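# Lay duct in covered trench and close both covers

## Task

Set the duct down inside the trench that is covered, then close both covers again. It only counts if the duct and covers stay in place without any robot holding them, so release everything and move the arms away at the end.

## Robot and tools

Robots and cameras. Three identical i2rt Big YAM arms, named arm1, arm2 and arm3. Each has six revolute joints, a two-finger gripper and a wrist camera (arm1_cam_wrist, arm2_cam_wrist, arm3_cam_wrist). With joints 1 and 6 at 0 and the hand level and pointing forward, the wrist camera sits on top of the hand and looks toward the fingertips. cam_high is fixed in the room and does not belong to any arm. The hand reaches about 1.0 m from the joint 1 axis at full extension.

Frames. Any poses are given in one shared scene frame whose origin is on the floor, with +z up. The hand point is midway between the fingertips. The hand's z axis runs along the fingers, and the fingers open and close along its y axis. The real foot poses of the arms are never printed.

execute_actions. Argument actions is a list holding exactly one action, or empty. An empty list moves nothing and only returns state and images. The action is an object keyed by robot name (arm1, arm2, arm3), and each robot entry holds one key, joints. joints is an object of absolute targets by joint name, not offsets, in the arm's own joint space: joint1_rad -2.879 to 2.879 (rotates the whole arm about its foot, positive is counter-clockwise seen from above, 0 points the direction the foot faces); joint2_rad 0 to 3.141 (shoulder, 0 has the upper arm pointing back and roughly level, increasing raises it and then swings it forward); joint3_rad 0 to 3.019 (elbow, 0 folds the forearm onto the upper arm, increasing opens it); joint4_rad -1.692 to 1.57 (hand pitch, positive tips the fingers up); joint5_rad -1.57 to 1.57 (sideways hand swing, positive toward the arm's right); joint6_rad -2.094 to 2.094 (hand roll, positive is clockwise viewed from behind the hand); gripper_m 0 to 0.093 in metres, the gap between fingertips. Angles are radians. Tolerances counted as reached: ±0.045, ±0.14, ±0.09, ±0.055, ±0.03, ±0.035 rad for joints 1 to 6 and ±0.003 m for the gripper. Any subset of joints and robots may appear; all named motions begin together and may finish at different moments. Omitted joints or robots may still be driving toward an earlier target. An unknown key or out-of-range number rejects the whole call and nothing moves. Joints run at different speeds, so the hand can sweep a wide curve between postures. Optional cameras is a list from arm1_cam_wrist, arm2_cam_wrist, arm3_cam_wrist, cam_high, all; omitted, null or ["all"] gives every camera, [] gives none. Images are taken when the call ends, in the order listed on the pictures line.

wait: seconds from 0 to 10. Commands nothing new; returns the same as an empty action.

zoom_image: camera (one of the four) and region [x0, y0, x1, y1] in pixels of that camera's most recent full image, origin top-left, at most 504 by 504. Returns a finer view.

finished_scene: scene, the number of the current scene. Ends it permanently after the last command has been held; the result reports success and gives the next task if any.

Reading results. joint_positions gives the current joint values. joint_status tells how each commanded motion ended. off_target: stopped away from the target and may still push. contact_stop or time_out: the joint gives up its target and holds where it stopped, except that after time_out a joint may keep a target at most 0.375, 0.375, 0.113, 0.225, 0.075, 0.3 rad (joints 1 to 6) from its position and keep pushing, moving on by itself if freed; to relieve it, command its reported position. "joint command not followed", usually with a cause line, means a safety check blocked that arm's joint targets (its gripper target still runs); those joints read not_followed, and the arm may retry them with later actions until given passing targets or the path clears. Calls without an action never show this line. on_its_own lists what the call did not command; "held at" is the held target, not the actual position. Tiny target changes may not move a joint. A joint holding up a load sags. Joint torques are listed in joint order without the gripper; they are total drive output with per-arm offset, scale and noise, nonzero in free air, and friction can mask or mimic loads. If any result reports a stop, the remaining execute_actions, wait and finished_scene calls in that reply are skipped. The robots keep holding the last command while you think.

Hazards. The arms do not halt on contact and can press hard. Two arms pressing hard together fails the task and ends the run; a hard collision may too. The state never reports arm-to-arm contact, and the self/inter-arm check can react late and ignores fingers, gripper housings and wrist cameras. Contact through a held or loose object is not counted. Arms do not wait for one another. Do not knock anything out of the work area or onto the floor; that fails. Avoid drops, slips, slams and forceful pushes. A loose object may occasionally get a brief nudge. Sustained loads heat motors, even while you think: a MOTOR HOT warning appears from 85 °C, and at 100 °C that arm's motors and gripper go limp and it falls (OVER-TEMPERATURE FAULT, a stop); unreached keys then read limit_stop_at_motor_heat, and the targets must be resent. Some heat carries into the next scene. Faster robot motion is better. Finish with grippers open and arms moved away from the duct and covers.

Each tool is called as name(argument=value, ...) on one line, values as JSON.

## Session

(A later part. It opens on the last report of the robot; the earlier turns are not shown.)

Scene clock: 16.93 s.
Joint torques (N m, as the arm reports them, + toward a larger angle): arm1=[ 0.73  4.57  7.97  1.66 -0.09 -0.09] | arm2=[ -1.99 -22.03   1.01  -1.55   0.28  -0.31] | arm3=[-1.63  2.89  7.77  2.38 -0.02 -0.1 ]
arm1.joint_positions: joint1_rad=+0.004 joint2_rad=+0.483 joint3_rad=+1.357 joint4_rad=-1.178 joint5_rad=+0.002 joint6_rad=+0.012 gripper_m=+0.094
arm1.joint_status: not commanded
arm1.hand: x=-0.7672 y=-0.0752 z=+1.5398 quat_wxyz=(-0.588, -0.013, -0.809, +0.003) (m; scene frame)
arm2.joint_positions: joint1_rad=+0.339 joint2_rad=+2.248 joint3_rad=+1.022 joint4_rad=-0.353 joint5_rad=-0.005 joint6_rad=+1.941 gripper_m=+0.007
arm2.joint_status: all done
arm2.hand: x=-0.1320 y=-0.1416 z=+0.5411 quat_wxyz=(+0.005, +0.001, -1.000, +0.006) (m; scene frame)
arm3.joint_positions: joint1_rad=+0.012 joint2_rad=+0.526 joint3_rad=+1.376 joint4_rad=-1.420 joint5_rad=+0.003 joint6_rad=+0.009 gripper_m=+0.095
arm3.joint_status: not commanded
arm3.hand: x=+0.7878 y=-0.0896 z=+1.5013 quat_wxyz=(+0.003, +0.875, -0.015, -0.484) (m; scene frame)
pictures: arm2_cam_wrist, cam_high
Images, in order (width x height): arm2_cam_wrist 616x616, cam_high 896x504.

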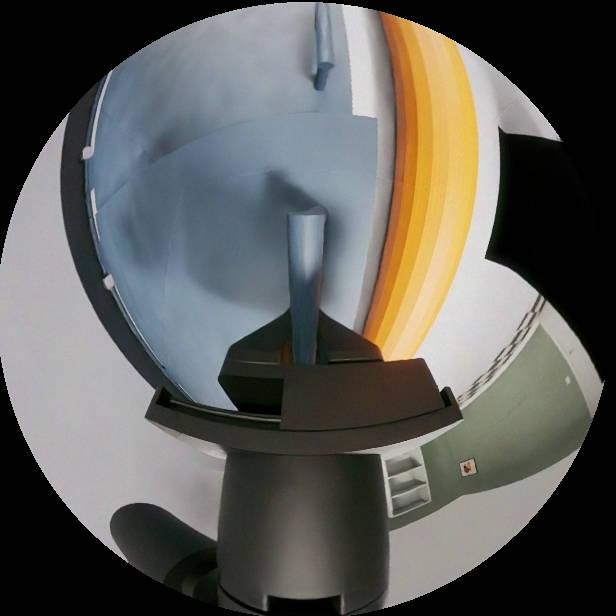

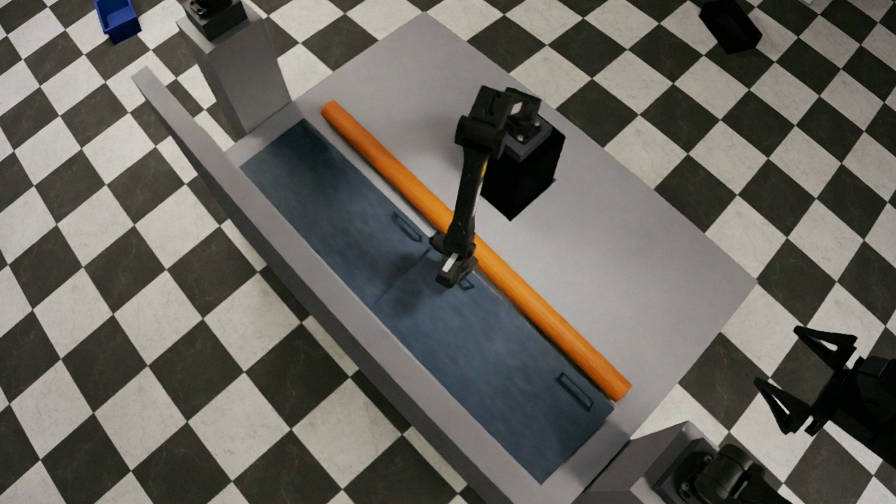

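execute_actions(actions=[{"arm2":{"joints":{"joint1_rad":0.29,"joint6_rad":1.88,"joint2_rad":2.02,"joint3_rad":1.13,"joint4_rad":-0.63}}}], cameras=["cam_high"])

Scene clock: 19.30 s.
Joint torques (N m, as the arm reports them, + toward a larger angle): arm1=[ 0.8   4.76  7.97  1.61 -0.1  -0.09] | arm2=[ -3.31 -25.1    7.49  -1.42   0.56  -0.36] | arm3=[-1.62  2.96  7.76  2.39 -0.02 -0.1 ]
arm1.joint_positions: joint1_rad=+0.004 joint2_rad=+0.483 joint3_rad=+1.357 joint4_rad=-1.178 joint5_rad=+0.002 joint6_rad=+0.012 gripper_m=+0.094
arm1.joint_status: not commanded
arm1.hand: x=-0.7672 y=-0.0752 z=+1.5398 quat_wxyz=(-0.588, -0.013, -0.809, +0.003) (m; scene frame)
arm2.joint_positions: joint1_rad=+0.314 joint2_rad=+2.128 joint3_rad=+1.098 joint4_rad=-0.590 joint5_rad=-0.013 joint6_rad=+1.916 gripper_m=+0.007
arm2.joint_status: joint6_rad time_out (moved -0.025 of -0.061); the others done
arm2.on_its_own: joint6_rad reads +1.916 and still pushes toward +1.880 since a time_out
arm2.hand: x=-0.1308 y=-0.1144 z=+0.6065 quat_wxyz=(+0.002, +0.001, -1.000, +0.026) (m; scene frame)
arm3.joint_positions: joint1_rad=+0.012 joint2_rad=+0.526 joint3_rad=+1.376 joint4_rad=-1.420 joint5_rad=+0.003 joint6_rad=+0.009 gripper_m=+0.095
arm3.joint_status: not commanded
arm3.hand: x=+0.7878 y=-0.0896 z=+1.5013 quat_wxyz=(+0.003, +0.875, -0.015, -0.484) (m; scene frame)
pictures: cam_high
Images, in order (width x height): cam_high 896x504.

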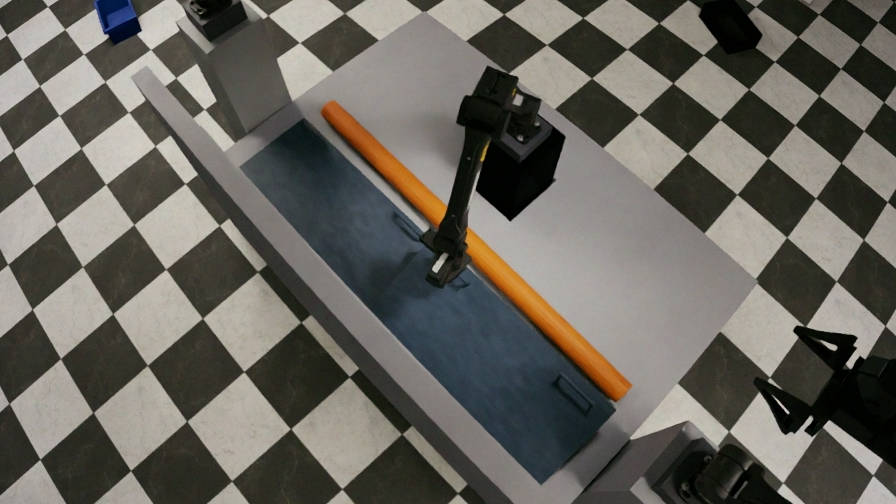

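execute_actions(actions=[{"arm2":{"joints":{"joint1_rad":0.28,"joint6_rad":1.88,"joint2_rad":2.08,"joint3_rad":1.41,"joint4_rad":-1.06}}}], cameras=["cam_high","arm2_cam_wrist"])

Scene clock: 22.17 s.
Joint torques (N m, as the arm reports them, + toward a larger angle): arm1=[ 0.7   4.67  7.9   1.67 -0.1  -0.08] | arm2=[ -1.95 -24.76  12.52  -2.47   1.4    0.  ] | arm3=[-1.64  2.96  7.76  2.38 -0.02 -0.09]
arm1.joint_positions: joint1_rad=+0.004 joint2_rad=+0.483 joint3_rad=+1.357 joint4_rad=-1.178 joint5_rad=+0.002 joint6_rad=+0.012 gripper_m=+0.094
arm1.joint_status: not commanded
arm1.hand: x=-0.7672 y=-0.0752 z=+1.5398 quat_wxyz=(-0.588, -0.013, -0.809, +0.003) (m; scene frame)
arm2.joint_positions: joint1_rad=+0.289 joint2_rad=+2.164 joint3_rad=+1.333 joint4_rad=-1.004 joint5_rad=-0.034 joint6_rad=+1.883 gripper_m=+0.007
arm2.joint_status: joint4_rad time_out (moved -0.414 of -0.470); the others done
arm2.on_its_own: joint4_rad reads -1.004 and still pushes toward -1.060 since a time_out
arm2.hand: x=-0.1290 y=-0.0937 z=+0.6505 quat_wxyz=(-0.021, +0.004, -0.991, +0.131) (m; scene frame)
arm3.joint_positions: joint1_rad=+0.012 joint2_rad=+0.526 joint3_rad=+1.376 joint4_rad=-1.420 joint5_rad=+0.003 joint6_rad=+0.009 gripper_m=+0.095
arm3.joint_status: not commanded
arm3.hand: x=+0.7878 y=-0.0896 z=+1.5013 quat_wxyz=(+0.003, +0.875, -0.015, -0.484) (m; scene frame)
pictures: arm2_cam_wrist, cam_high
Images, in order (width x height): arm2_cam_wrist 616x616, cam_high 896x504.

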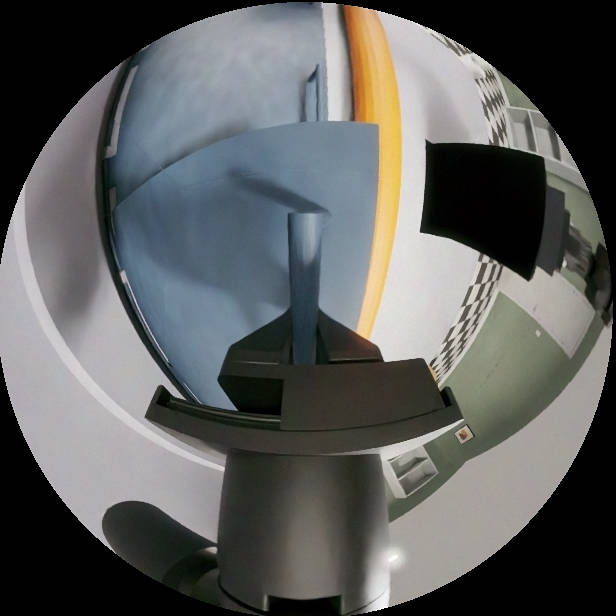

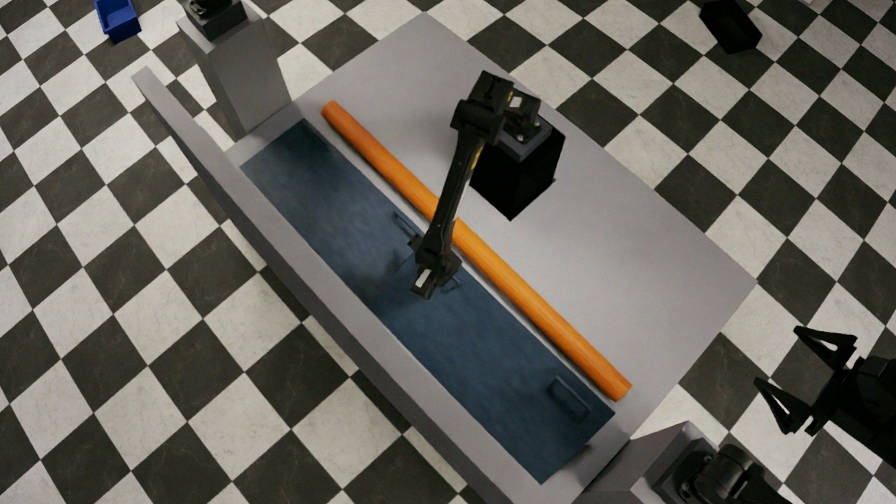

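execute_actions(actions=[{"arm2":{"joints":{"joint1_rad":0.25,"joint6_rad":1.85,"joint2_rad":2.08,"joint3_rad":1.82,"joint4_rad":-1.58}}}], cameras=["cam_high","arm2_cam_wrist"])

Scene clock: 24.97 s.
Joint torques (N m, as the arm reports them, + toward a larger angle): arm1=[ 0.63  4.68  7.92  1.63 -0.1  -0.09] | arm2=[ -1.35 -34.47  15.66  -6.07   0.78   0.16] | arm3=[-1.62  2.94  7.76  2.38 -0.02 -0.1 ]
arm1.joint_positions: joint1_rad=+0.004 joint2_rad=+0.483 joint3_rad=+1.357 joint4_rad=-1.178 joint5_rad=+0.002 joint6_rad=+0.012 gripper_m=+0.094
arm1.joint_status: not commanded
arm1.hand: x=-0.7672 y=-0.0752 z=+1.5398 quat_wxyz=(-0.588, -0.013, -0.809, +0.003) (m; scene frame)
arm2.joint_positions: joint1_rad=+0.251 joint2_rad=+2.245 joint3_rad=+1.726 joint4_rad=-1.441 joint5_rad=-0.018 joint6_rad=+1.839 gripper_m=+0.007
arm2.joint_status: joint2_rad time_out (moved +0.081 of -0.084); joint3_rad time_out (moved +0.393 of +0.487); joint4_rad time_out (moved -0.437 of -0.576); the others done
arm2.on_its_own: joint2_rad reads +2.245 and still pushes toward +2.080 since a time_out; joint3_rad reads +1.726 and still pushes toward +1.820 since a time_out; joint4_rad reads -1.441 and still pushes toward -1.580 since a time_out
arm2.hand: x=-0.1274 y=-0.0234 z=+0.7307 quat_wxyz=(-0.040, +0.007, -0.981, +0.189) (m; scene frame)
arm3.joint_positions: joint1_rad=+0.012 joint2_rad=+0.526 joint3_rad=+1.376 joint4_rad=-1.420 joint5_rad=+0.003 joint6_rad=+0.009 gripper_m=+0.095
arm3.joint_status: not commanded
arm3.hand: x=+0.7878 y=-0.0896 z=+1.5013 quat_wxyz=(+0.003, +0.875, -0.015, -0.484) (m; scene frame)
pictures: arm2_cam_wrist, cam_high
Images, in order (width x height): arm2_cam_wrist 616x616, cam_high 896x504.

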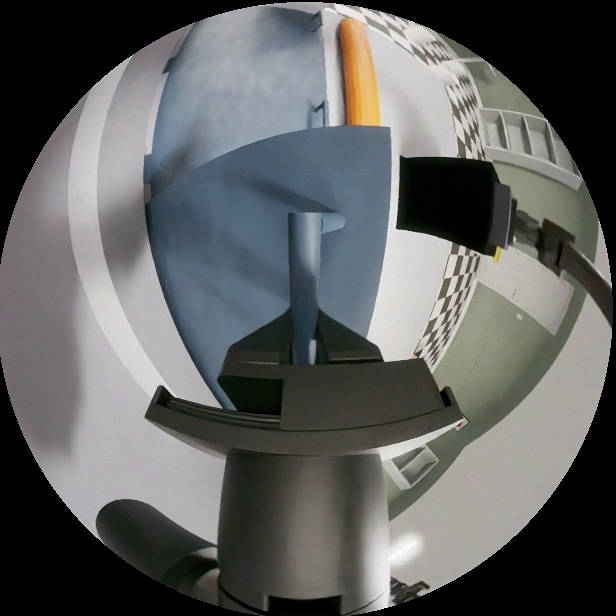

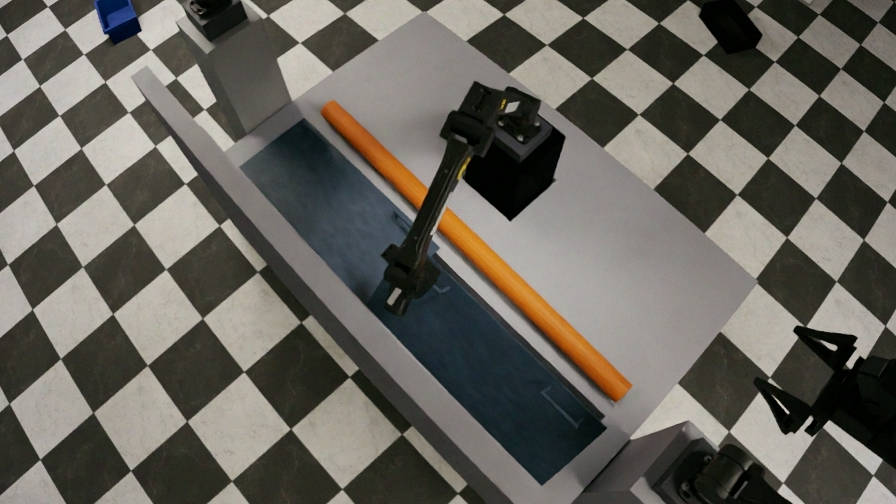

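execute_actions(actions=[{"arm2":{"joints":{"joint1_rad":0.22,"joint6_rad":1.82,"joint2_rad":2.34,"joint3_rad":2.06,"joint4_rad":-1.68}}}], cameras=["cam_high","arm2_cam_wrist"])

Scene clock: 27.53 s.
Joint torques (N m, as the arm reports them, + toward a larger angle): arm1=[ 0.73  4.69  7.97  1.64 -0.09 -0.09] | arm2=[ -2.45 -24.52  16.25  -1.01   1.09   0.16] | arm3=[-1.55  3.01  7.75  2.38 -0.02 -0.1 ]
arm1.joint_positions: joint1_rad=+0.004 joint2_rad=+0.483 joint3_rad=+1.357 joint4_rad=-1.178 joint5_rad=+0.002 joint6_rad=+0.012 gripper_m=+0.094
arm1.joint_status: not commanded
arm1.hand: x=-0.7672 y=-0.0752 z=+1.5398 quat_wxyz=(-0.588, -0.013, -0.809, +0.003) (m; scene frame)
arm2.joint_positions: joint1_rad=+0.235 joint2_rad=+2.365 joint3_rad=+1.963 joint4_rad=-1.673 joint5_rad=-0.026 joint6_rad=+1.809 gripper_m=+0.007
arm2.joint_status: joint3_rad time_out (moved +0.237 of +0.334); the others done
arm2.on_its_own: joint3_rad reads +1.963 and still pushes toward +2.060 since a time_out
arm2.hand: x=-0.1257 y=+0.0007 z=+0.7462 quat_wxyz=(-0.046, +0.013, -0.968, +0.245) (m; scene frame)
arm3.joint_positions: joint1_rad=+0.012 joint2_rad=+0.526 joint3_rad=+1.376 joint4_rad=-1.420 joint5_rad=+0.003 joint6_rad=+0.009 gripper_m=+0.095
arm3.joint_status: not commanded
arm3.hand: x=+0.7878 y=-0.0896 z=+1.5013 quat_wxyz=(+0.003, +0.875, -0.015, -0.484) (m; scene frame)
pictures: arm2_cam_wrist, cam_high
Images, in order (width x height): arm2_cam_wrist 616x616, cam_high 896x504.

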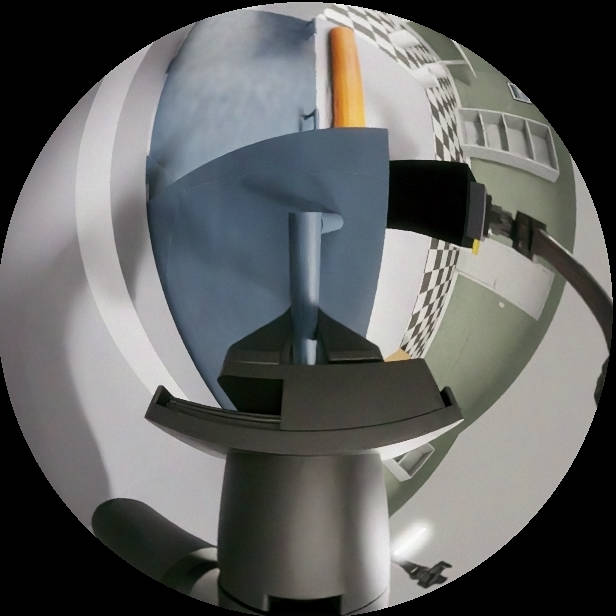

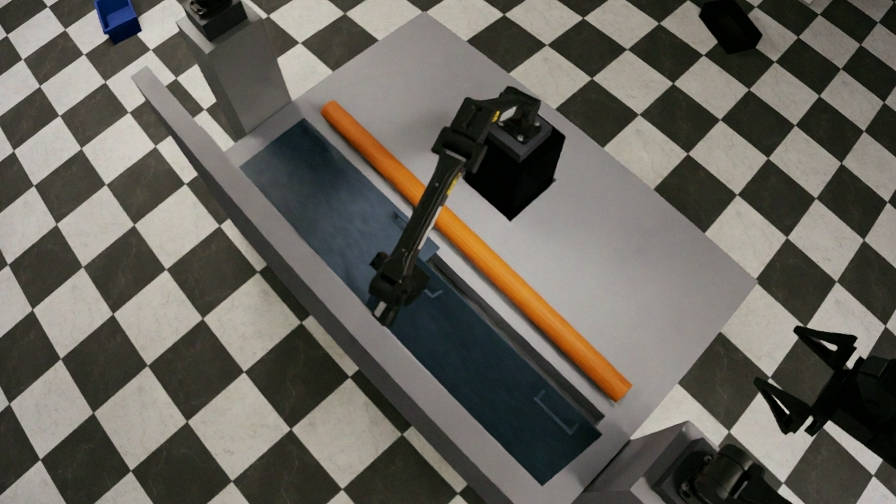

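execute_actions(actions=[{"arm1":{"joints":{"joint1_rad":-0.3,"joint2_rad":2.2,"joint3_rad":0.93,"joint4_rad":-0.3,"gripper_m":0.0}},"arm2":{"joints":{"joint3_rad":1.97}}}], cameras=["cam_high","arm1_cam_wrist"])

Scene clock: 29.83 s.
Joint torques (N m, as the arm reports them, + toward a larger angle): arm1=[  1.13 -15.9    3.03   0.35  -0.04  -0.09] | arm2=[ -2.74 -24.18  11.28  -0.96   1.32   0.18] | arm3=[-1.59  2.98  7.77  2.38 -0.02 -0.1 ]
arm1.joint_positions: joint1_rad=-0.300 joint2_rad=+2.209 joint3_rad=+0.923 joint4_rad=-0.313 joint5_rad=+0.001 joint6_rad=+0.010 gripper_m=+0.000
arm1.joint_status: all done
arm1.hand: x=-0.5906 y=-0.1981 z=+0.7345 quat_wxyz=(+0.018, -0.166, -0.986, -0.002) (m; scene frame)
arm2.joint_positions: joint1_rad=+0.239 joint2_rad=+2.365 joint3_rad=+1.926 joint4_rad=-1.676 joint5_rad=-0.032 joint6_rad=+1.807 gripper_m=+0.007
arm2.joint_status: all done
arm2.hand: x=-0.1250 y=-0.0138 z=+0.7383 quat_wxyz=(-0.049, +0.014, -0.963, +0.264) (m; scene frame)
arm3.joint_positions: joint1_rad=+0.012 joint2_rad=+0.526 joint3_rad=+1.376 joint4_rad=-1.420 joint5_rad=+0.003 joint6_rad=+0.009 gripper_m=+0.095
arm3.joint_status: not commanded
arm3.hand: x=+0.7878 y=-0.0896 z=+1.5013 quat_wxyz=(+0.003, +0.875, -0.015, -0.484) (m; scene frame)
pictures: arm1_cam_wrist, cam_high
Images, in order (width x height): arm1_cam_wrist 616x616, cam_high 896x504.

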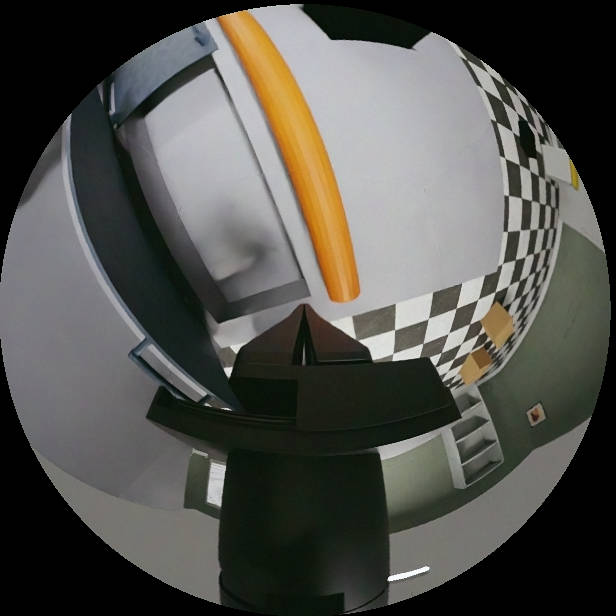

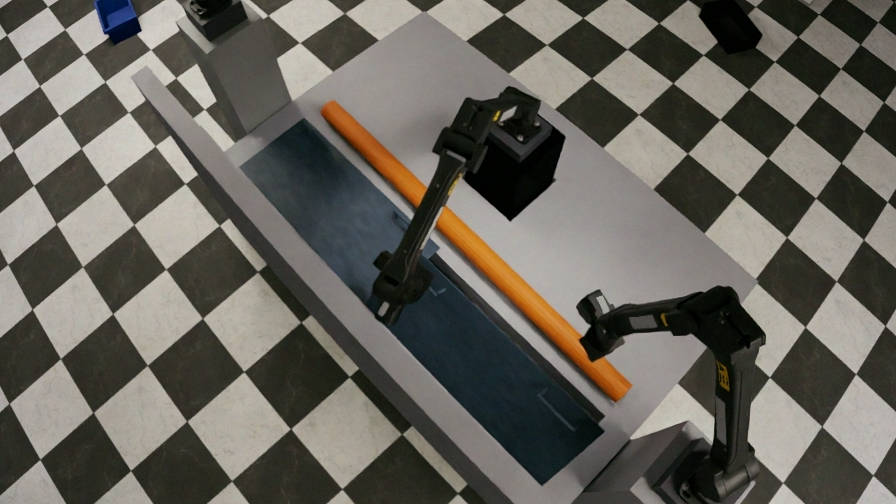

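execute_actions(actions=[{"arm1":{"joints":{"joint1_rad":-0.2,"joint2_rad":2.4,"joint3_rad":1.15,"joint4_rad":-0.32}}}], cameras=["cam_high"])

execute_actions(actions=[{"arm1":{"joints":{"joint1_rad":0.25}},"arm2":{"joints":{"joint3_rad":2.08,"joint2_rad":2.4}}}], cameras=["cam_high","arm1_cam_wrist"])

Scene clock: 31.00 s.
Joint torques (N m, as the arm reports them, + toward a larger angle): arm1=[  0.72 -17.7    3.57  -0.26  -0.03  -0.07] | arm2=[ -2.8  -24.33  11.28  -0.94   1.32   0.19] | arm3=[-1.62  2.92  7.75  2.38 -0.02 -0.1 ]
arm1.joint_positions: joint1_rad=-0.194 joint2_rad=+2.404 joint3_rad=+1.136 joint4_rad=-0.314 joint5_rad=+0.001 joint6_rad=+0.010 gripper_m=+0.000
arm1.joint_status: all done
arm1.hand: x=-0.5246 y=-0.1693 z=+0.6766 quat_wxyz=(+0.010, -0.114, -0.993, +0.000) (m; scene frame)
arm2.joint_positions: joint1_rad=+0.239 joint2_rad=+2.365 joint3_rad=+1.926 joint4_rad=-1.676 joint5_rad=-0.032 joint6_rad=+1.807 gripper_m=+0.007
arm2.joint_status: not commanded
arm2.hand: x=-0.1250 y=-0.0138 z=+0.7383 quat_wxyz=(-0.049, +0.014, -0.963, +0.264) (m; scene frame)
arm3.joint_positions: joint1_rad=+0.012 joint2_rad=+0.526 joint3_rad=+1.376 joint4_rad=-1.420 joint5_rad=+0.003 joint6_rad=+0.009 gripper_m=+0.095
arm3.joint_status: not commanded
arm3.hand: x=+0.7878 y=-0.0896 z=+1.5013 quat_wxyz=(+0.003, +0.875, -0.015, -0.484) (m; scene frame)
pictures: cam_high
Images, in order (width x height): cam_high 896x504.

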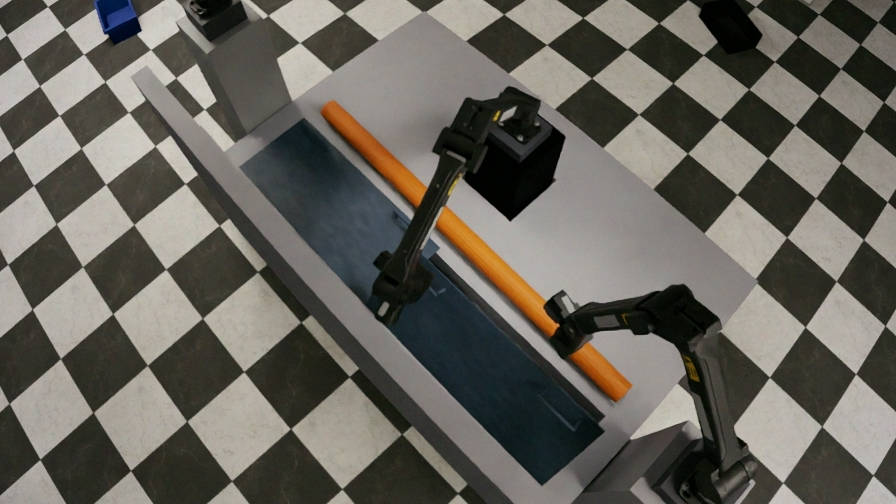

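Scene clock: 33.43 s.
Joint torques (N m, as the arm reports them, + toward a larger angle): arm1=[ 21.47 -15.07   3.61   0.19  -2.73   0.58] | arm2=[ -2.43 -21.4   14.1   -0.05   0.34   0.16] | arm3=[-1.64  2.97  7.75  2.39 -0.02 -0.1 ]
arm1.joint_positions: joint1_rad=+0.026 joint2_rad=+2.370 joint3_rad=+1.140 joint4_rad=-0.325 joint5_rad=+0.083 joint6_rad=-0.057 gripper_m=+0.000
arm1.joint_status: joint1_rad time_out (moved +0.220 of +0.444)
arm1.on_its_own: joint1_rad reads +0.026 and still pushes toward +0.250 since a time_out
arm1.hand: x=-0.5000 y=-0.0836 z=+0.6928 quat_wxyz=(-0.003, +0.029, -0.999, +0.041) (m; scene frame)
arm2.joint_positions: joint1_rad=+0.235 joint2_rad=+2.384 joint3_rad=+2.008 joint4_rad=-1.697 joint5_rad=-0.007 joint6_rad=+1.809 gripper_m=+0.007
arm2.joint_status: all done
arm2.hand: x=-0.1250 y=+0.0096 z=+0.7491 quat_wxyz=(-0.055, +0.015, -0.969, +0.242) (m; scene frame)
arm3.joint_positions: joint1_rad=+0.012 joint2_rad=+0.526 joint3_rad=+1.376 joint4_rad=-1.420 joint5_rad=+0.003 joint6_rad=+0.009 gripper_m=+0.095
arm3.joint_status: not commanded
arm3.hand: x=+0.7878 y=-0.0896 z=+1.5013 quat_wxyz=(+0.003, +0.875, -0.015, -0.484) (m; scene frame)
pictures: arm1_cam_wrist, cam_high
Images, in order (width x height): arm1_cam_wrist 616x616, cam_high 896x504.

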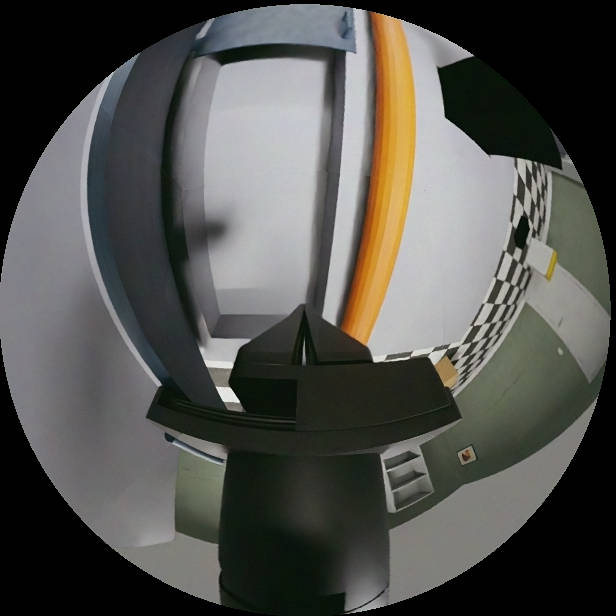

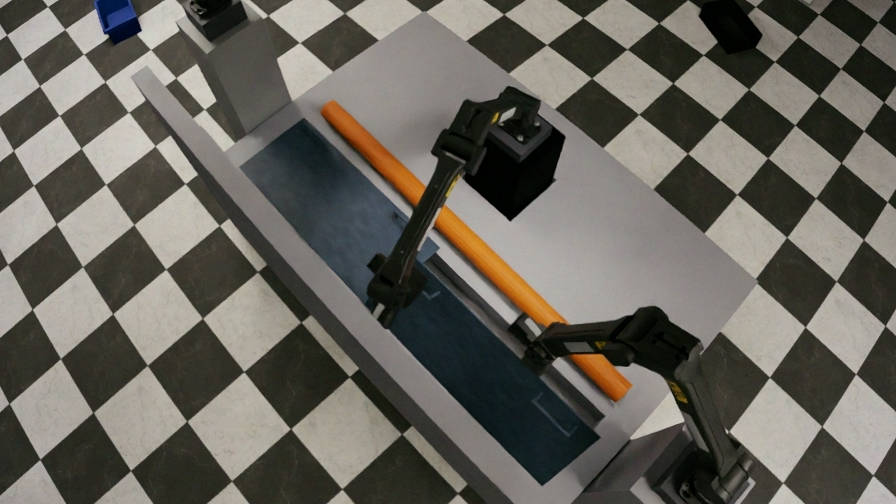

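execute_actions(actions=[{"arm2":{"joints":{"gripper_m":0.05}}}], cameras=[])

execute_actions(actions=[{"arm2":{"joints":{"joint2_rad":1.9,"joint3_rad":2.06}},"arm1":{"joints":{"joint1_rad":0.15}}}], cameras=["cam_high"])

execute_actions(actions=[{"arm2":{"joints":{"joint2_rad":1.2,"joint3_rad":1.5,"joint4_rad":-1.2,"joint1_rad":0}},"arm1":{"joints":{"joint1_rad":0.5,"joint6_rad":0.5}}}], cameras=["cam_high","arm1_cam_wrist"])

Scene clock: 34.30 s.
Joint torques (N m, as the arm reports them, + toward a larger angle): arm1=[ 22.25 -15.53   3.39   0.11  -3.6    0.64] | arm2=[ -2.5  -21.34  14.13   0.07  -0.53   0.08] | arm3=[-1.63  2.9   7.75  2.37 -0.02 -0.1 ]
arm1.joint_positions: joint1_rad=+0.021 joint2_rad=+2.377 joint3_rad=+1.144 joint4_rad=-0.323 joint5_rad=+0.110 joint6_rad=-0.062 gripper_m=+0.000
arm1.joint_status: not commanded
arm1.on_its_own: joint1_rad reads +0.021 and still pushes toward +0.250 since a time_out
arm1.hand: x=-0.4998 y=-0.0902 z=+0.6907 quat_wxyz=(-0.002, +0.030, -0.998, +0.055) (m; scene frame)
arm2.joint_positions: joint1_rad=+0.235 joint2_rad=+2.384 joint3_rad=+2.008 joint4_rad=-1.700 joint5_rad=+0.014 joint6_rad=+1.817 gripper_m=+0.050
arm2.joint_status: all done
arm2.hand: x=-0.1212 y=+0.0099 z=+0.7495 quat_wxyz=(-0.066, +0.014, -0.968, +0.240) (m; scene frame)
arm3.joint_positions: joint1_rad=+0.012 joint2_rad=+0.526 joint3_rad=+1.376 joint4_rad=-1.420 joint5_rad=+0.003 joint6_rad=+0.009 gripper_m=+0.095
arm3.joint_status: not commanded
arm3.hand: x=+0.7878 y=-0.0896 z=+1.5013 quat_wxyz=(+0.003, +0.875, -0.015, -0.484) (m; scene frame)
pictures: none
No camera images: the call's "cameras" was empty. Leave "cameras" out to get every camera's image.

Scene clock: 36.20 s.
Joint torques (N m, as the arm reports them, + toward a larger angle): arm1=[ 13.26 -15.08   3.4    0.3   -1.58   0.62] | arm2=[ -2.14 -17.47  10.2    0.56  -0.04   0.04] | arm3=[-1.58  2.9   7.76  2.38 -0.03 -0.1 ]
arm1.joint_positions: joint1_rad=+0.016 joint2_rad=+2.372 joint3_rad=+1.144 joint4_rad=-0.328 joint5_rad=+0.048 joint6_rad=-0.061 gripper_m=+0.000
arm1.joint_status: joint1_rad time_out (moved -0.006 of +0.129)
arm1.on_its_own: joint1_rad reads +0.016 and still pushes toward +0.150 since a time_out
arm1.hand: x=-0.4995 y=-0.0822 z=+0.6917 quat_wxyz=(-0.002, +0.026, -0.999, +0.024) (m; scene frame)
arm2.joint_positions: joint1_rad=+0.232 joint2_rad=+1.892 joint3_rad=+2.053 joint4_rad=-1.684 joint5_rad=+0.003 joint6_rad=+1.817 gripper_m=+0.050
arm2.joint_status: all done
arm2.hand: x=-0.1228 y=+0.0242 z=+1.0474 quat_wxyz=(+0.009, +0.010, -1.000, -0.023) (m; scene frame)
arm3.joint_positions: joint1_rad=+0.012 joint2_rad=+0.526 joint3_rad=+1.376 joint4_rad=-1.420 joint5_rad=+0.003 joint6_rad=+0.009 gripper_m=+0.095
arm3.joint_status: not commanded
arm3.hand: x=+0.7878 y=-0.0896 z=+1.5013 quat_wxyz=(+0.003, +0.875, -0.015, -0.484) (m; scene frame)
pictures: cam_high
Images, in order (width x height): cam_high 896x504.

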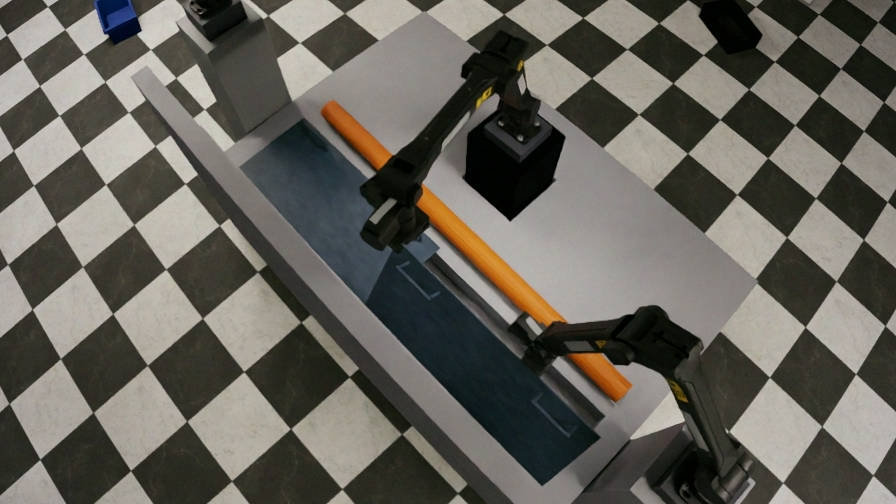

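not run: a stop came earlier in this reply.

execute_actions(actions=[{"arm1":{"joints":{"joint1_rad":0.06}},"arm2":{"joints":{"joint1_rad":-0.22,"joint6_rad":1.35,"joint2_rad":1.9,"joint3_rad":0.95,"joint4_rad":-0.62,"gripper_m":0.045}},"arm3":{"joints":{"joint1_rad":0.3,"joint2_rad":2.2,"joint3_rad":0.93,"joint4_rad":-0.3,"gripper_m":0.0}}}], cameras=[])

execute_actions(actions=[{"arm2":{"joints":{"joint2_rad":2.4,"joint3_rad":1.04,"joint4_rad":-0.19}},"arm3":{"joints":{"joint1_rad":0.25,"joint2_rad":2.4,"joint3_rad":1.15,"joint4_rad":-0.32}}}], cameras=["cam_high","arm2_cam_wrist"])

Scene clock: 38.43 s.
Joint torques (N m, as the arm reports them, + toward a larger angle): arm1=[  7.66 -16.59   3.12  -0.08  -1.24   0.33] | arm2=[ -0.94 -12.85   5.61   0.75  -0.02  -0.1 ] | arm3=[  0.13 -14.79   2.93   1.25   0.03  -0.09]
arm1.joint_positions: joint1_rad=-0.012 joint2_rad=+2.389 joint3_rad=+1.147 joint4_rad=-0.320 joint5_rad=+0.038 joint6_rad=-0.033 gripper_m=+0.000
arm1.joint_status: joint1_rad time_out (moved -0.028 of +0.044)
arm1.on_its_own: joint1_rad reads -0.012 and still pushes toward +0.060 since a time_out
arm1.hand: x=-0.5027 y=-0.0933 z=+0.6846 quat_wxyz=(+0.000, -0.001, -1.000, +0.019) (m; scene frame)
arm2.joint_positions: joint1_rad=-0.222 joint2_rad=+1.889 joint3_rad=+0.948 joint4_rad=-0.630 joint5_rad=+0.002 joint6_rad=+1.360 gripper_m=+0.045
arm2.joint_status: all done
arm2.hand: x=+0.1104 y=-0.1283 z=+0.6758 quat_wxyz=(+0.003, +0.011, -1.000, +0.001) (m; scene frame)
arm3.joint_positions: joint1_rad=+0.292 joint2_rad=+2.195 joint3_rad=+0.926 joint4_rad=-0.317 joint5_rad=+0.002 joint6_rad=+0.008 gripper_m=+0.001
arm3.joint_status: all done
arm3.hand: x=+0.5737 y=-0.2084 z=+0.7587 quat_wxyz=(+0.004, +0.992, +0.127, +0.001) (m; scene frame)
pictures: none
No camera images: the call's "cameras" was empty. Leave "cameras" out to get every camera's image.

not run: a stop came earlier in this reply.

execute_actions(actions=[{"arm1":{"joints":{"joint1_rad":0.17}},"arm2":{"joints":{"joint1_rad":-0.2,"joint2_rad":2.38,"joint3_rad":1.0,"joint4_rad":-0.19}},"arm3":{"joints":{"joint1_rad":0.25,"joint2_rad":2.4,"joint3_rad":1.15,"joint4_rad":-0.32}}}], cameras=["cam_high","arm2_cam_wrist"])

Scene clock: 40.70 s.
Joint torques (N m, as the arm reports them, + toward a larger angle): arm1=[ 13.52 -14.02   3.82   0.56  -1.52   0.58] | arm2=[ -0.22 -12.81   1.07   0.47   0.19  -0.1 ] | arm3=[ -1.21 -16.6    3.88   0.34   0.02  -0.09]
arm1.joint_positions: joint1_rad=+0.035 joint2_rad=+2.358 joint3_rad=+1.139 joint4_rad=-0.336 joint5_rad=+0.046 joint6_rad=-0.057 gripper_m=+0.000
arm1.joint_status: joint1_rad time_out (moved +0.047 of +0.182)
arm1.on_its_own: joint1_rad reads +0.035 and still pushes toward +0.170 since a time_out
arm1.hand: x=-0.4984 y=-0.0729 z=+0.6975 quat_wxyz=(-0.004, +0.034, -0.999, +0.023) (m; scene frame)
arm2.joint_positions: joint1_rad=-0.209 joint2_rad=+2.345 joint3_rad=+1.013 joint4_rad=-0.190 joint5_rad=-0.003 joint6_rad=+1.360 gripper_m=+0.045
arm2.joint_status: all done
arm2.hand: x=+0.1040 y=-0.1197 z=+0.4984 quat_wxyz=(+0.001, +0.018, -1.000, -0.024) (m; scene frame)
arm3.joint_positions: joint1_rad=+0.259 joint2_rad=+2.390 joint3_rad=+1.135 joint4_rad=-0.317 joint5_rad=+0.002 joint6_rad=+0.008 gripper_m=+0.001
arm3.joint_status: all done
arm3.hand: x=+0.5162 y=-0.2087 z=+0.7024 quat_wxyz=(+0.005, +0.994, +0.111, -0.005) (m; scene frame)
pictures: arm2_cam_wrist, cam_high
Images, in order (width x height): arm2_cam_wrist 616x616, cam_high 896x504.

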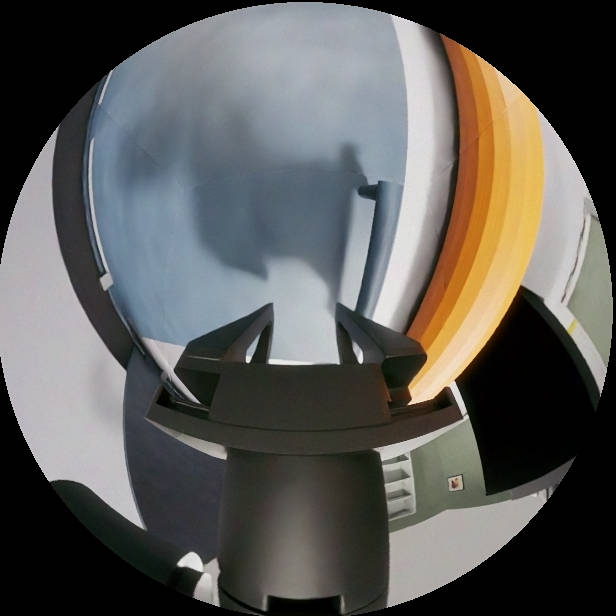

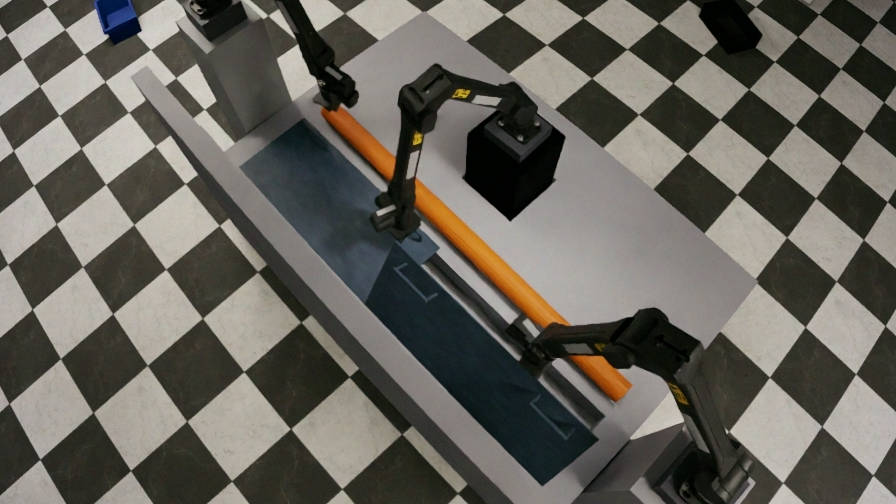

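execute_actions(actions=[{"arm2":{"joints":{"joint2_rad":2.36,"joint3_rad":0.93,"joint4_rad":-0.14}}}], cameras=["arm2_cam_wrist"])

Scene clock: 41.53 s.
Joint torques (N m, as the arm reports them, + toward a larger angle): arm1=[ 13.43 -13.9    3.79   0.58  -1.52   0.59] | arm2=[ -0.23 -13.73  -2.12  -0.4    0.18  -0.11] | arm3=[ -1.19 -16.6    3.89   0.37   0.02  -0.09]
arm1.joint_positions: joint1_rad=+0.035 joint2_rad=+2.358 joint3_rad=+1.139 joint4_rad=-0.336 joint5_rad=+0.046 joint6_rad=-0.057 gripper_m=+0.000
arm1.joint_status: not commanded
arm1.on_its_own: joint1_rad reads +0.035 and still pushes toward +0.170 since a time_out
arm1.hand: x=-0.4984 y=-0.0729 z=+0.6975 quat_wxyz=(-0.004, +0.034, -0.999, +0.023) (m; scene frame)
arm2.joint_positions: joint1_rad=-0.209 joint2_rad=+2.339 joint3_rad=+0.977 joint4_rad=-0.116 joint5_rad=-0.003 joint6_rad=+1.360 gripper_m=+0.045
arm2.joint_status: all done
arm2.hand: x=+0.1037 y=-0.1211 z=+0.4986 quat_wxyz=(-0.003, +0.018, -0.999, -0.045) (m; scene frame)
arm3.joint_positions: joint1_rad=+0.259 joint2_rad=+2.390 joint3_rad=+1.135 joint4_rad=-0.317 joint5_rad=+0.002 joint6_rad=+0.008 gripper_m=+0.001
arm3.joint_status: not commanded
arm3.hand: x=+0.5162 y=-0.2087 z=+0.7024 quat_wxyz=(+0.005, +0.994, +0.111, -0.005) (m; scene frame)
pictures: arm2_cam_wrist
Images, in order (width x height): arm2_cam_wrist 616x616.

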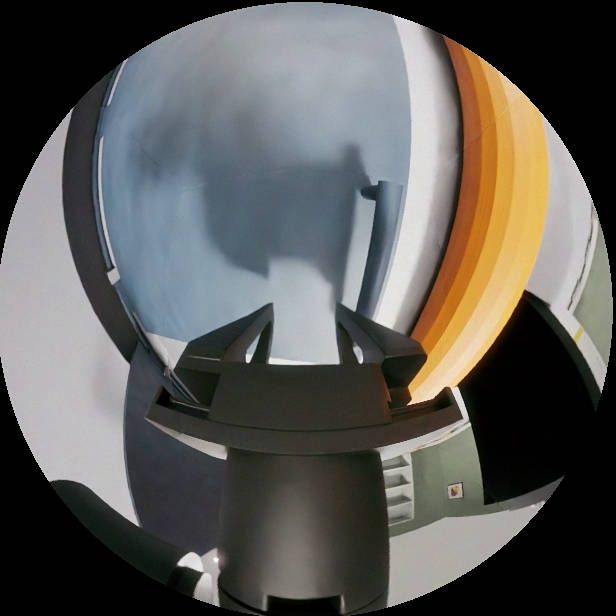

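execute_actions(actions=[{"arm2":{"joints":{"joint2_rad":2.2,"joint3_rad":0.8,"joint4_rad":-0.17}}}], cameras=["arm2_cam_wrist"])

Scene clock: 42.63 s.
Joint torques (N m, as the arm reports them, + toward a larger angle): arm1=[ 13.56 -13.75   3.73   0.6   -1.52   0.58] | arm2=[ -0.54 -12.7    2.18   0.16   0.17  -0.1 ] | arm3=[ -1.17 -16.61   3.88   0.35   0.03  -0.09]
arm1.joint_positions: joint1_rad=+0.035 joint2_rad=+2.358 joint3_rad=+1.139 joint4_rad=-0.336 joint5_rad=+0.046 joint6_rad=-0.057 gripper_m=+0.000
arm1.joint_status: not commanded
arm1.on_its_own: joint1_rad reads +0.035 and still pushes toward +0.170 since a time_out
arm1.hand: x=-0.4984 y=-0.0729 z=+0.6975 quat_wxyz=(-0.004, +0.034, -0.999, +0.023) (m; scene frame)
arm2.joint_positions: joint1_rad=-0.207 joint2_rad=+2.194 joint3_rad=+0.792 joint4_rad=-0.167 joint5_rad=-0.003 joint6_rad=+1.359 gripper_m=+0.045
arm2.joint_status: all done
arm2.hand: x=+0.0907 y=-0.1936 z=+0.5376 quat_wxyz=(+0.006, +0.019, -1.000, +0.000) (m; scene frame)
arm3.joint_positions: joint1_rad=+0.259 joint2_rad=+2.390 joint3_rad=+1.135 joint4_rad=-0.317 joint5_rad=+0.002 joint6_rad=+0.008 gripper_m=+0.001
arm3.joint_status: not commanded
arm3.hand: x=+0.5162 y=-0.2087 z=+0.7024 quat_wxyz=(+0.005, +0.994, +0.111, -0.005) (m; scene frame)
pictures: arm2_cam_wrist
Images, in order (width x height): arm2_cam_wrist 616x616.

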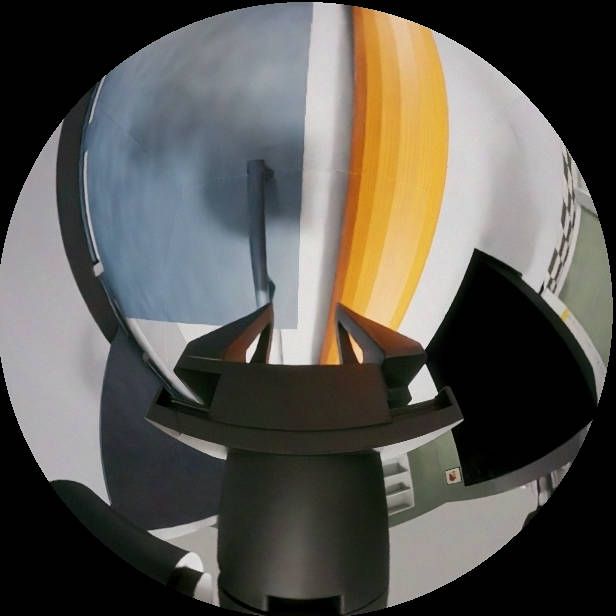

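execute_actions(actions=[{"arm2":{"joints":{"joint1_rad":-0.29,"joint6_rad":1.28,"joint2_rad":2.25,"joint3_rad":0.95,"joint4_rad":-0.27}}}], cameras=[])

execute_actions(actions=[{"arm2":{"joints":{"joint2_rad":2.46,"joint3_rad":1.02,"joint4_rad":-0.14}}}], cameras=["arm2_cam_wrist"])

Scene clock: 43.87 s.
Joint torques (N m, as the arm reports them, + toward a larger angle): arm1=[ 13.35 -13.76   3.79   0.54  -1.52   0.57] | arm2=[ -0.69 -13.1    2.71   0.02   0.12  -0.1 ] | arm3=[ -1.21 -16.55   3.87   0.35   0.03  -0.09]
arm1.joint_positions: joint1_rad=+0.035 joint2_rad=+2.358 joint3_rad=+1.139 joint4_rad=-0.336 joint5_rad=+0.046 joint6_rad=-0.057 gripper_m=+0.000
arm1.joint_status: not commanded
arm1.on_its_own: joint1_rad reads +0.035 and still pushes toward +0.170 since a time_out
arm1.hand: x=-0.4984 y=-0.0729 z=+0.6975 quat_wxyz=(-0.004, +0.034, -0.999, +0.023) (m; scene frame)
arm2.joint_positions: joint1_rad=-0.292 joint2_rad=+2.226 joint3_rad=+0.951 joint4_rad=-0.260 joint5_rad=-0.002 joint6_rad=+1.291 gripper_m=+0.045
arm2.joint_status: all done
arm2.hand: x=+0.1372 y=-0.1381 z=+0.5395 quat_wxyz=(+0.000, +0.011, -1.000, -0.017) (m; scene frame)
arm3.joint_positions: joint1_rad=+0.259 joint2_rad=+2.390 joint3_rad=+1.135 joint4_rad=-0.317 joint5_rad=+0.002 joint6_rad=+0.008 gripper_m=+0.001
arm3.joint_status: not commanded
arm3.hand: x=+0.5162 y=-0.2087 z=+0.7024 quat_wxyz=(+0.005, +0.994, +0.111, -0.005) (m; scene frame)
pictures: none
No camera images: the call's "cameras" was empty. Leave "cameras" out to get every camera's image.

Scene clock: 44.67 s.
Joint torques (N m, as the arm reports them, + toward a larger angle): arm1=[ 13.42 -13.96   3.76   0.52  -1.52   0.57] | arm2=[ -1.01 -11.09  -0.25  -0.01   0.31  -0.12] | arm3=[ -1.23 -16.58   3.88   0.37   0.02  -0.09]
arm1.joint_positions: joint1_rad=+0.035 joint2_rad=+2.358 joint3_rad=+1.139 joint4_rad=-0.336 joint5_rad=+0.046 joint6_rad=-0.057 gripper_m=+0.000
arm1.joint_status: not commanded
arm1.on_its_own: joint1_rad reads +0.035 and still pushes toward +0.170 since a time_out
arm1.hand: x=-0.4984 y=-0.0729 z=+0.6975 quat_wxyz=(-0.004, +0.034, -0.999, +0.023) (m; scene frame)
arm2.joint_positions: joint1_rad=-0.291 joint2_rad=+2.400 joint3_rad=+1.047 joint4_rad=-0.126 joint5_rad=-0.006 joint6_rad=+1.291 gripper_m=+0.045
arm2.joint_status: all done
arm2.hand: x=+0.1422 y=-0.1134 z=+0.4795 quat_wxyz=(-0.005, +0.011, -0.999, -0.044) (m; scene frame)
arm3.joint_positions: joint1_rad=+0.259 joint2_rad=+2.390 joint3_rad=+1.135 joint4_rad=-0.317 joint5_rad=+0.002 joint6_rad=+0.008 gripper_m=+0.001
arm3.joint_status: not commanded
arm3.hand: x=+0.5162 y=-0.2087 z=+0.7024 quat_wxyz=(+0.005, +0.994, +0.111, -0.005) (m; scene frame)
pictures: arm2_cam_wrist
Images, in order (width x height): arm2_cam_wrist 616x616.

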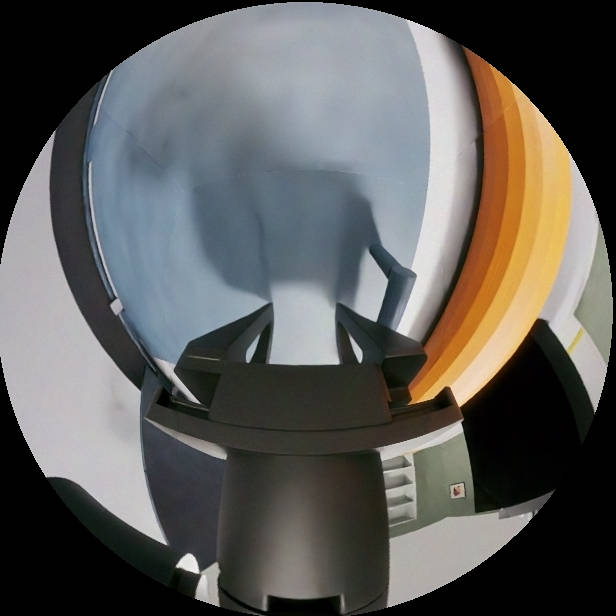

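execute_actions(actions=[{"arm2":{"joints":{"joint1_rad":-0.19,"joint6_rad":1.38,"joint2_rad":2.22,"joint3_rad":0.88,"joint4_rad":-0.23,"gripper_m":0.06}}}], cameras=[])

execute_actions(actions=[{"arm2":{"joints":{"joint2_rad":2.38,"joint3_rad":0.95,"joint4_rad":-0.14}}}], cameras=["arm2_cam_wrist"])

Scene clock: 45.77 s.
Joint torques (N m, as the arm reports them, + toward a larger angle): arm1=[ 13.58 -13.79   3.73   0.53  -1.53   0.58] | arm2=[ -1.83 -13.35   2.33   0.16   0.16   0.12] | arm3=[ -1.22 -16.57   3.88   0.37   0.02  -0.09]
arm1.joint_positions: joint1_rad=+0.035 joint2_rad=+2.358 joint3_rad=+1.139 joint4_rad=-0.336 joint5_rad=+0.046 joint6_rad=-0.057 gripper_m=+0.000
arm1.joint_status: not commanded
arm1.on_its_own: joint1_rad reads +0.035 and still pushes toward +0.170 since a time_out
arm1.hand: x=-0.4984 y=-0.0729 z=+0.6975 quat_wxyz=(-0.004, +0.034, -0.999, +0.023) (m; scene frame)
arm2.joint_positions: joint1_rad=-0.182 joint2_rad=+2.213 joint3_rad=+0.876 joint4_rad=-0.224 joint5_rad=-0.002 joint6_rad=+1.370 gripper_m=+0.060
arm2.joint_status: all done
arm2.hand: x=+0.0864 y=-0.1606 z=+0.5373 quat_wxyz=(+0.005, +0.026, -1.000, -0.005) (m; scene frame)
arm3.joint_positions: joint1_rad=+0.259 joint2_rad=+2.390 joint3_rad=+1.135 joint4_rad=-0.317 joint5_rad=+0.002 joint6_rad=+0.008 gripper_m=+0.001
arm3.joint_status: not commanded
arm3.hand: x=+0.5162 y=-0.2087 z=+0.7024 quat_wxyz=(+0.005, +0.994, +0.111, -0.005) (m; scene frame)
pictures: none
No camera images: the call's "cameras" was empty. Leave "cameras" out to get every camera's image.

Scene clock: 46.80 s.
Joint torques (N m, as the arm reports them, + toward a larger angle): arm1=[ 13.33 -13.92   3.81   0.55  -1.52   0.57] | arm2=[ -1.95 -13.6    1.53   0.69   0.06   0.08] | arm3=[ -1.22 -16.61   3.88   0.35   0.02  -0.09]
arm1.joint_positions: joint1_rad=+0.035 joint2_rad=+2.358 joint3_rad=+1.139 joint4_rad=-0.336 joint5_rad=+0.046 joint6_rad=-0.057 gripper_m=+0.000
arm1.joint_status: not commanded
arm1.on_its_own: joint1_rad reads +0.035 and still pushes toward +0.170 since a time_out
arm1.hand: x=-0.4984 y=-0.0729 z=+0.6975 quat_wxyz=(-0.004, +0.034, -0.999, +0.023) (m; scene frame)
arm2.joint_positions: joint1_rad=-0.182 joint2_rad=+2.367 joint3_rad=+0.946 joint4_rad=-0.148 joint5_rad=+0.000 joint6_rad=+1.372 gripper_m=+0.060
arm2.joint_status: all done
arm2.hand: x=+0.0870 y=-0.1570 z=+0.4851 quat_wxyz=(+0.004, +0.025, -1.000, -0.001) (m; scene frame)
arm3.joint_positions: joint1_rad=+0.259 joint2_rad=+2.390 joint3_rad=+1.135 joint4_rad=-0.317 joint5_rad=+0.002 joint6_rad=+0.008 gripper_m=+0.001
arm3.joint_status: not commanded
arm3.hand: x=+0.5162 y=-0.2087 z=+0.7024 quat_wxyz=(+0.005, +0.994, +0.111, -0.005) (m; scene frame)
pictures: arm2_cam_wrist
Images, in order (width x height): arm2_cam_wrist 616x616.

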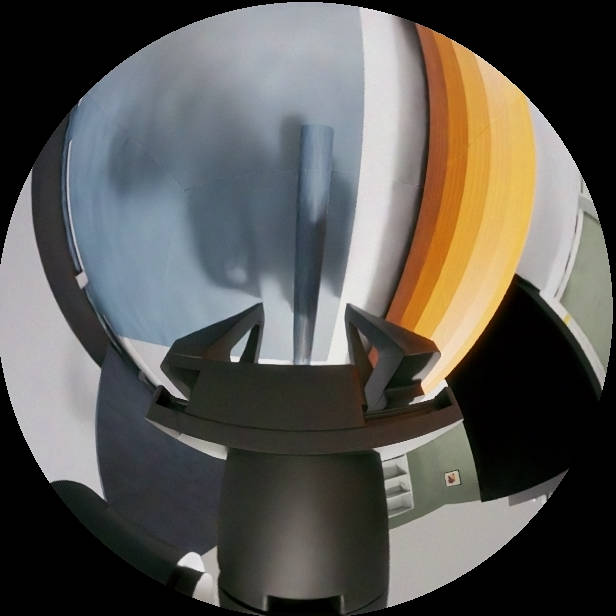

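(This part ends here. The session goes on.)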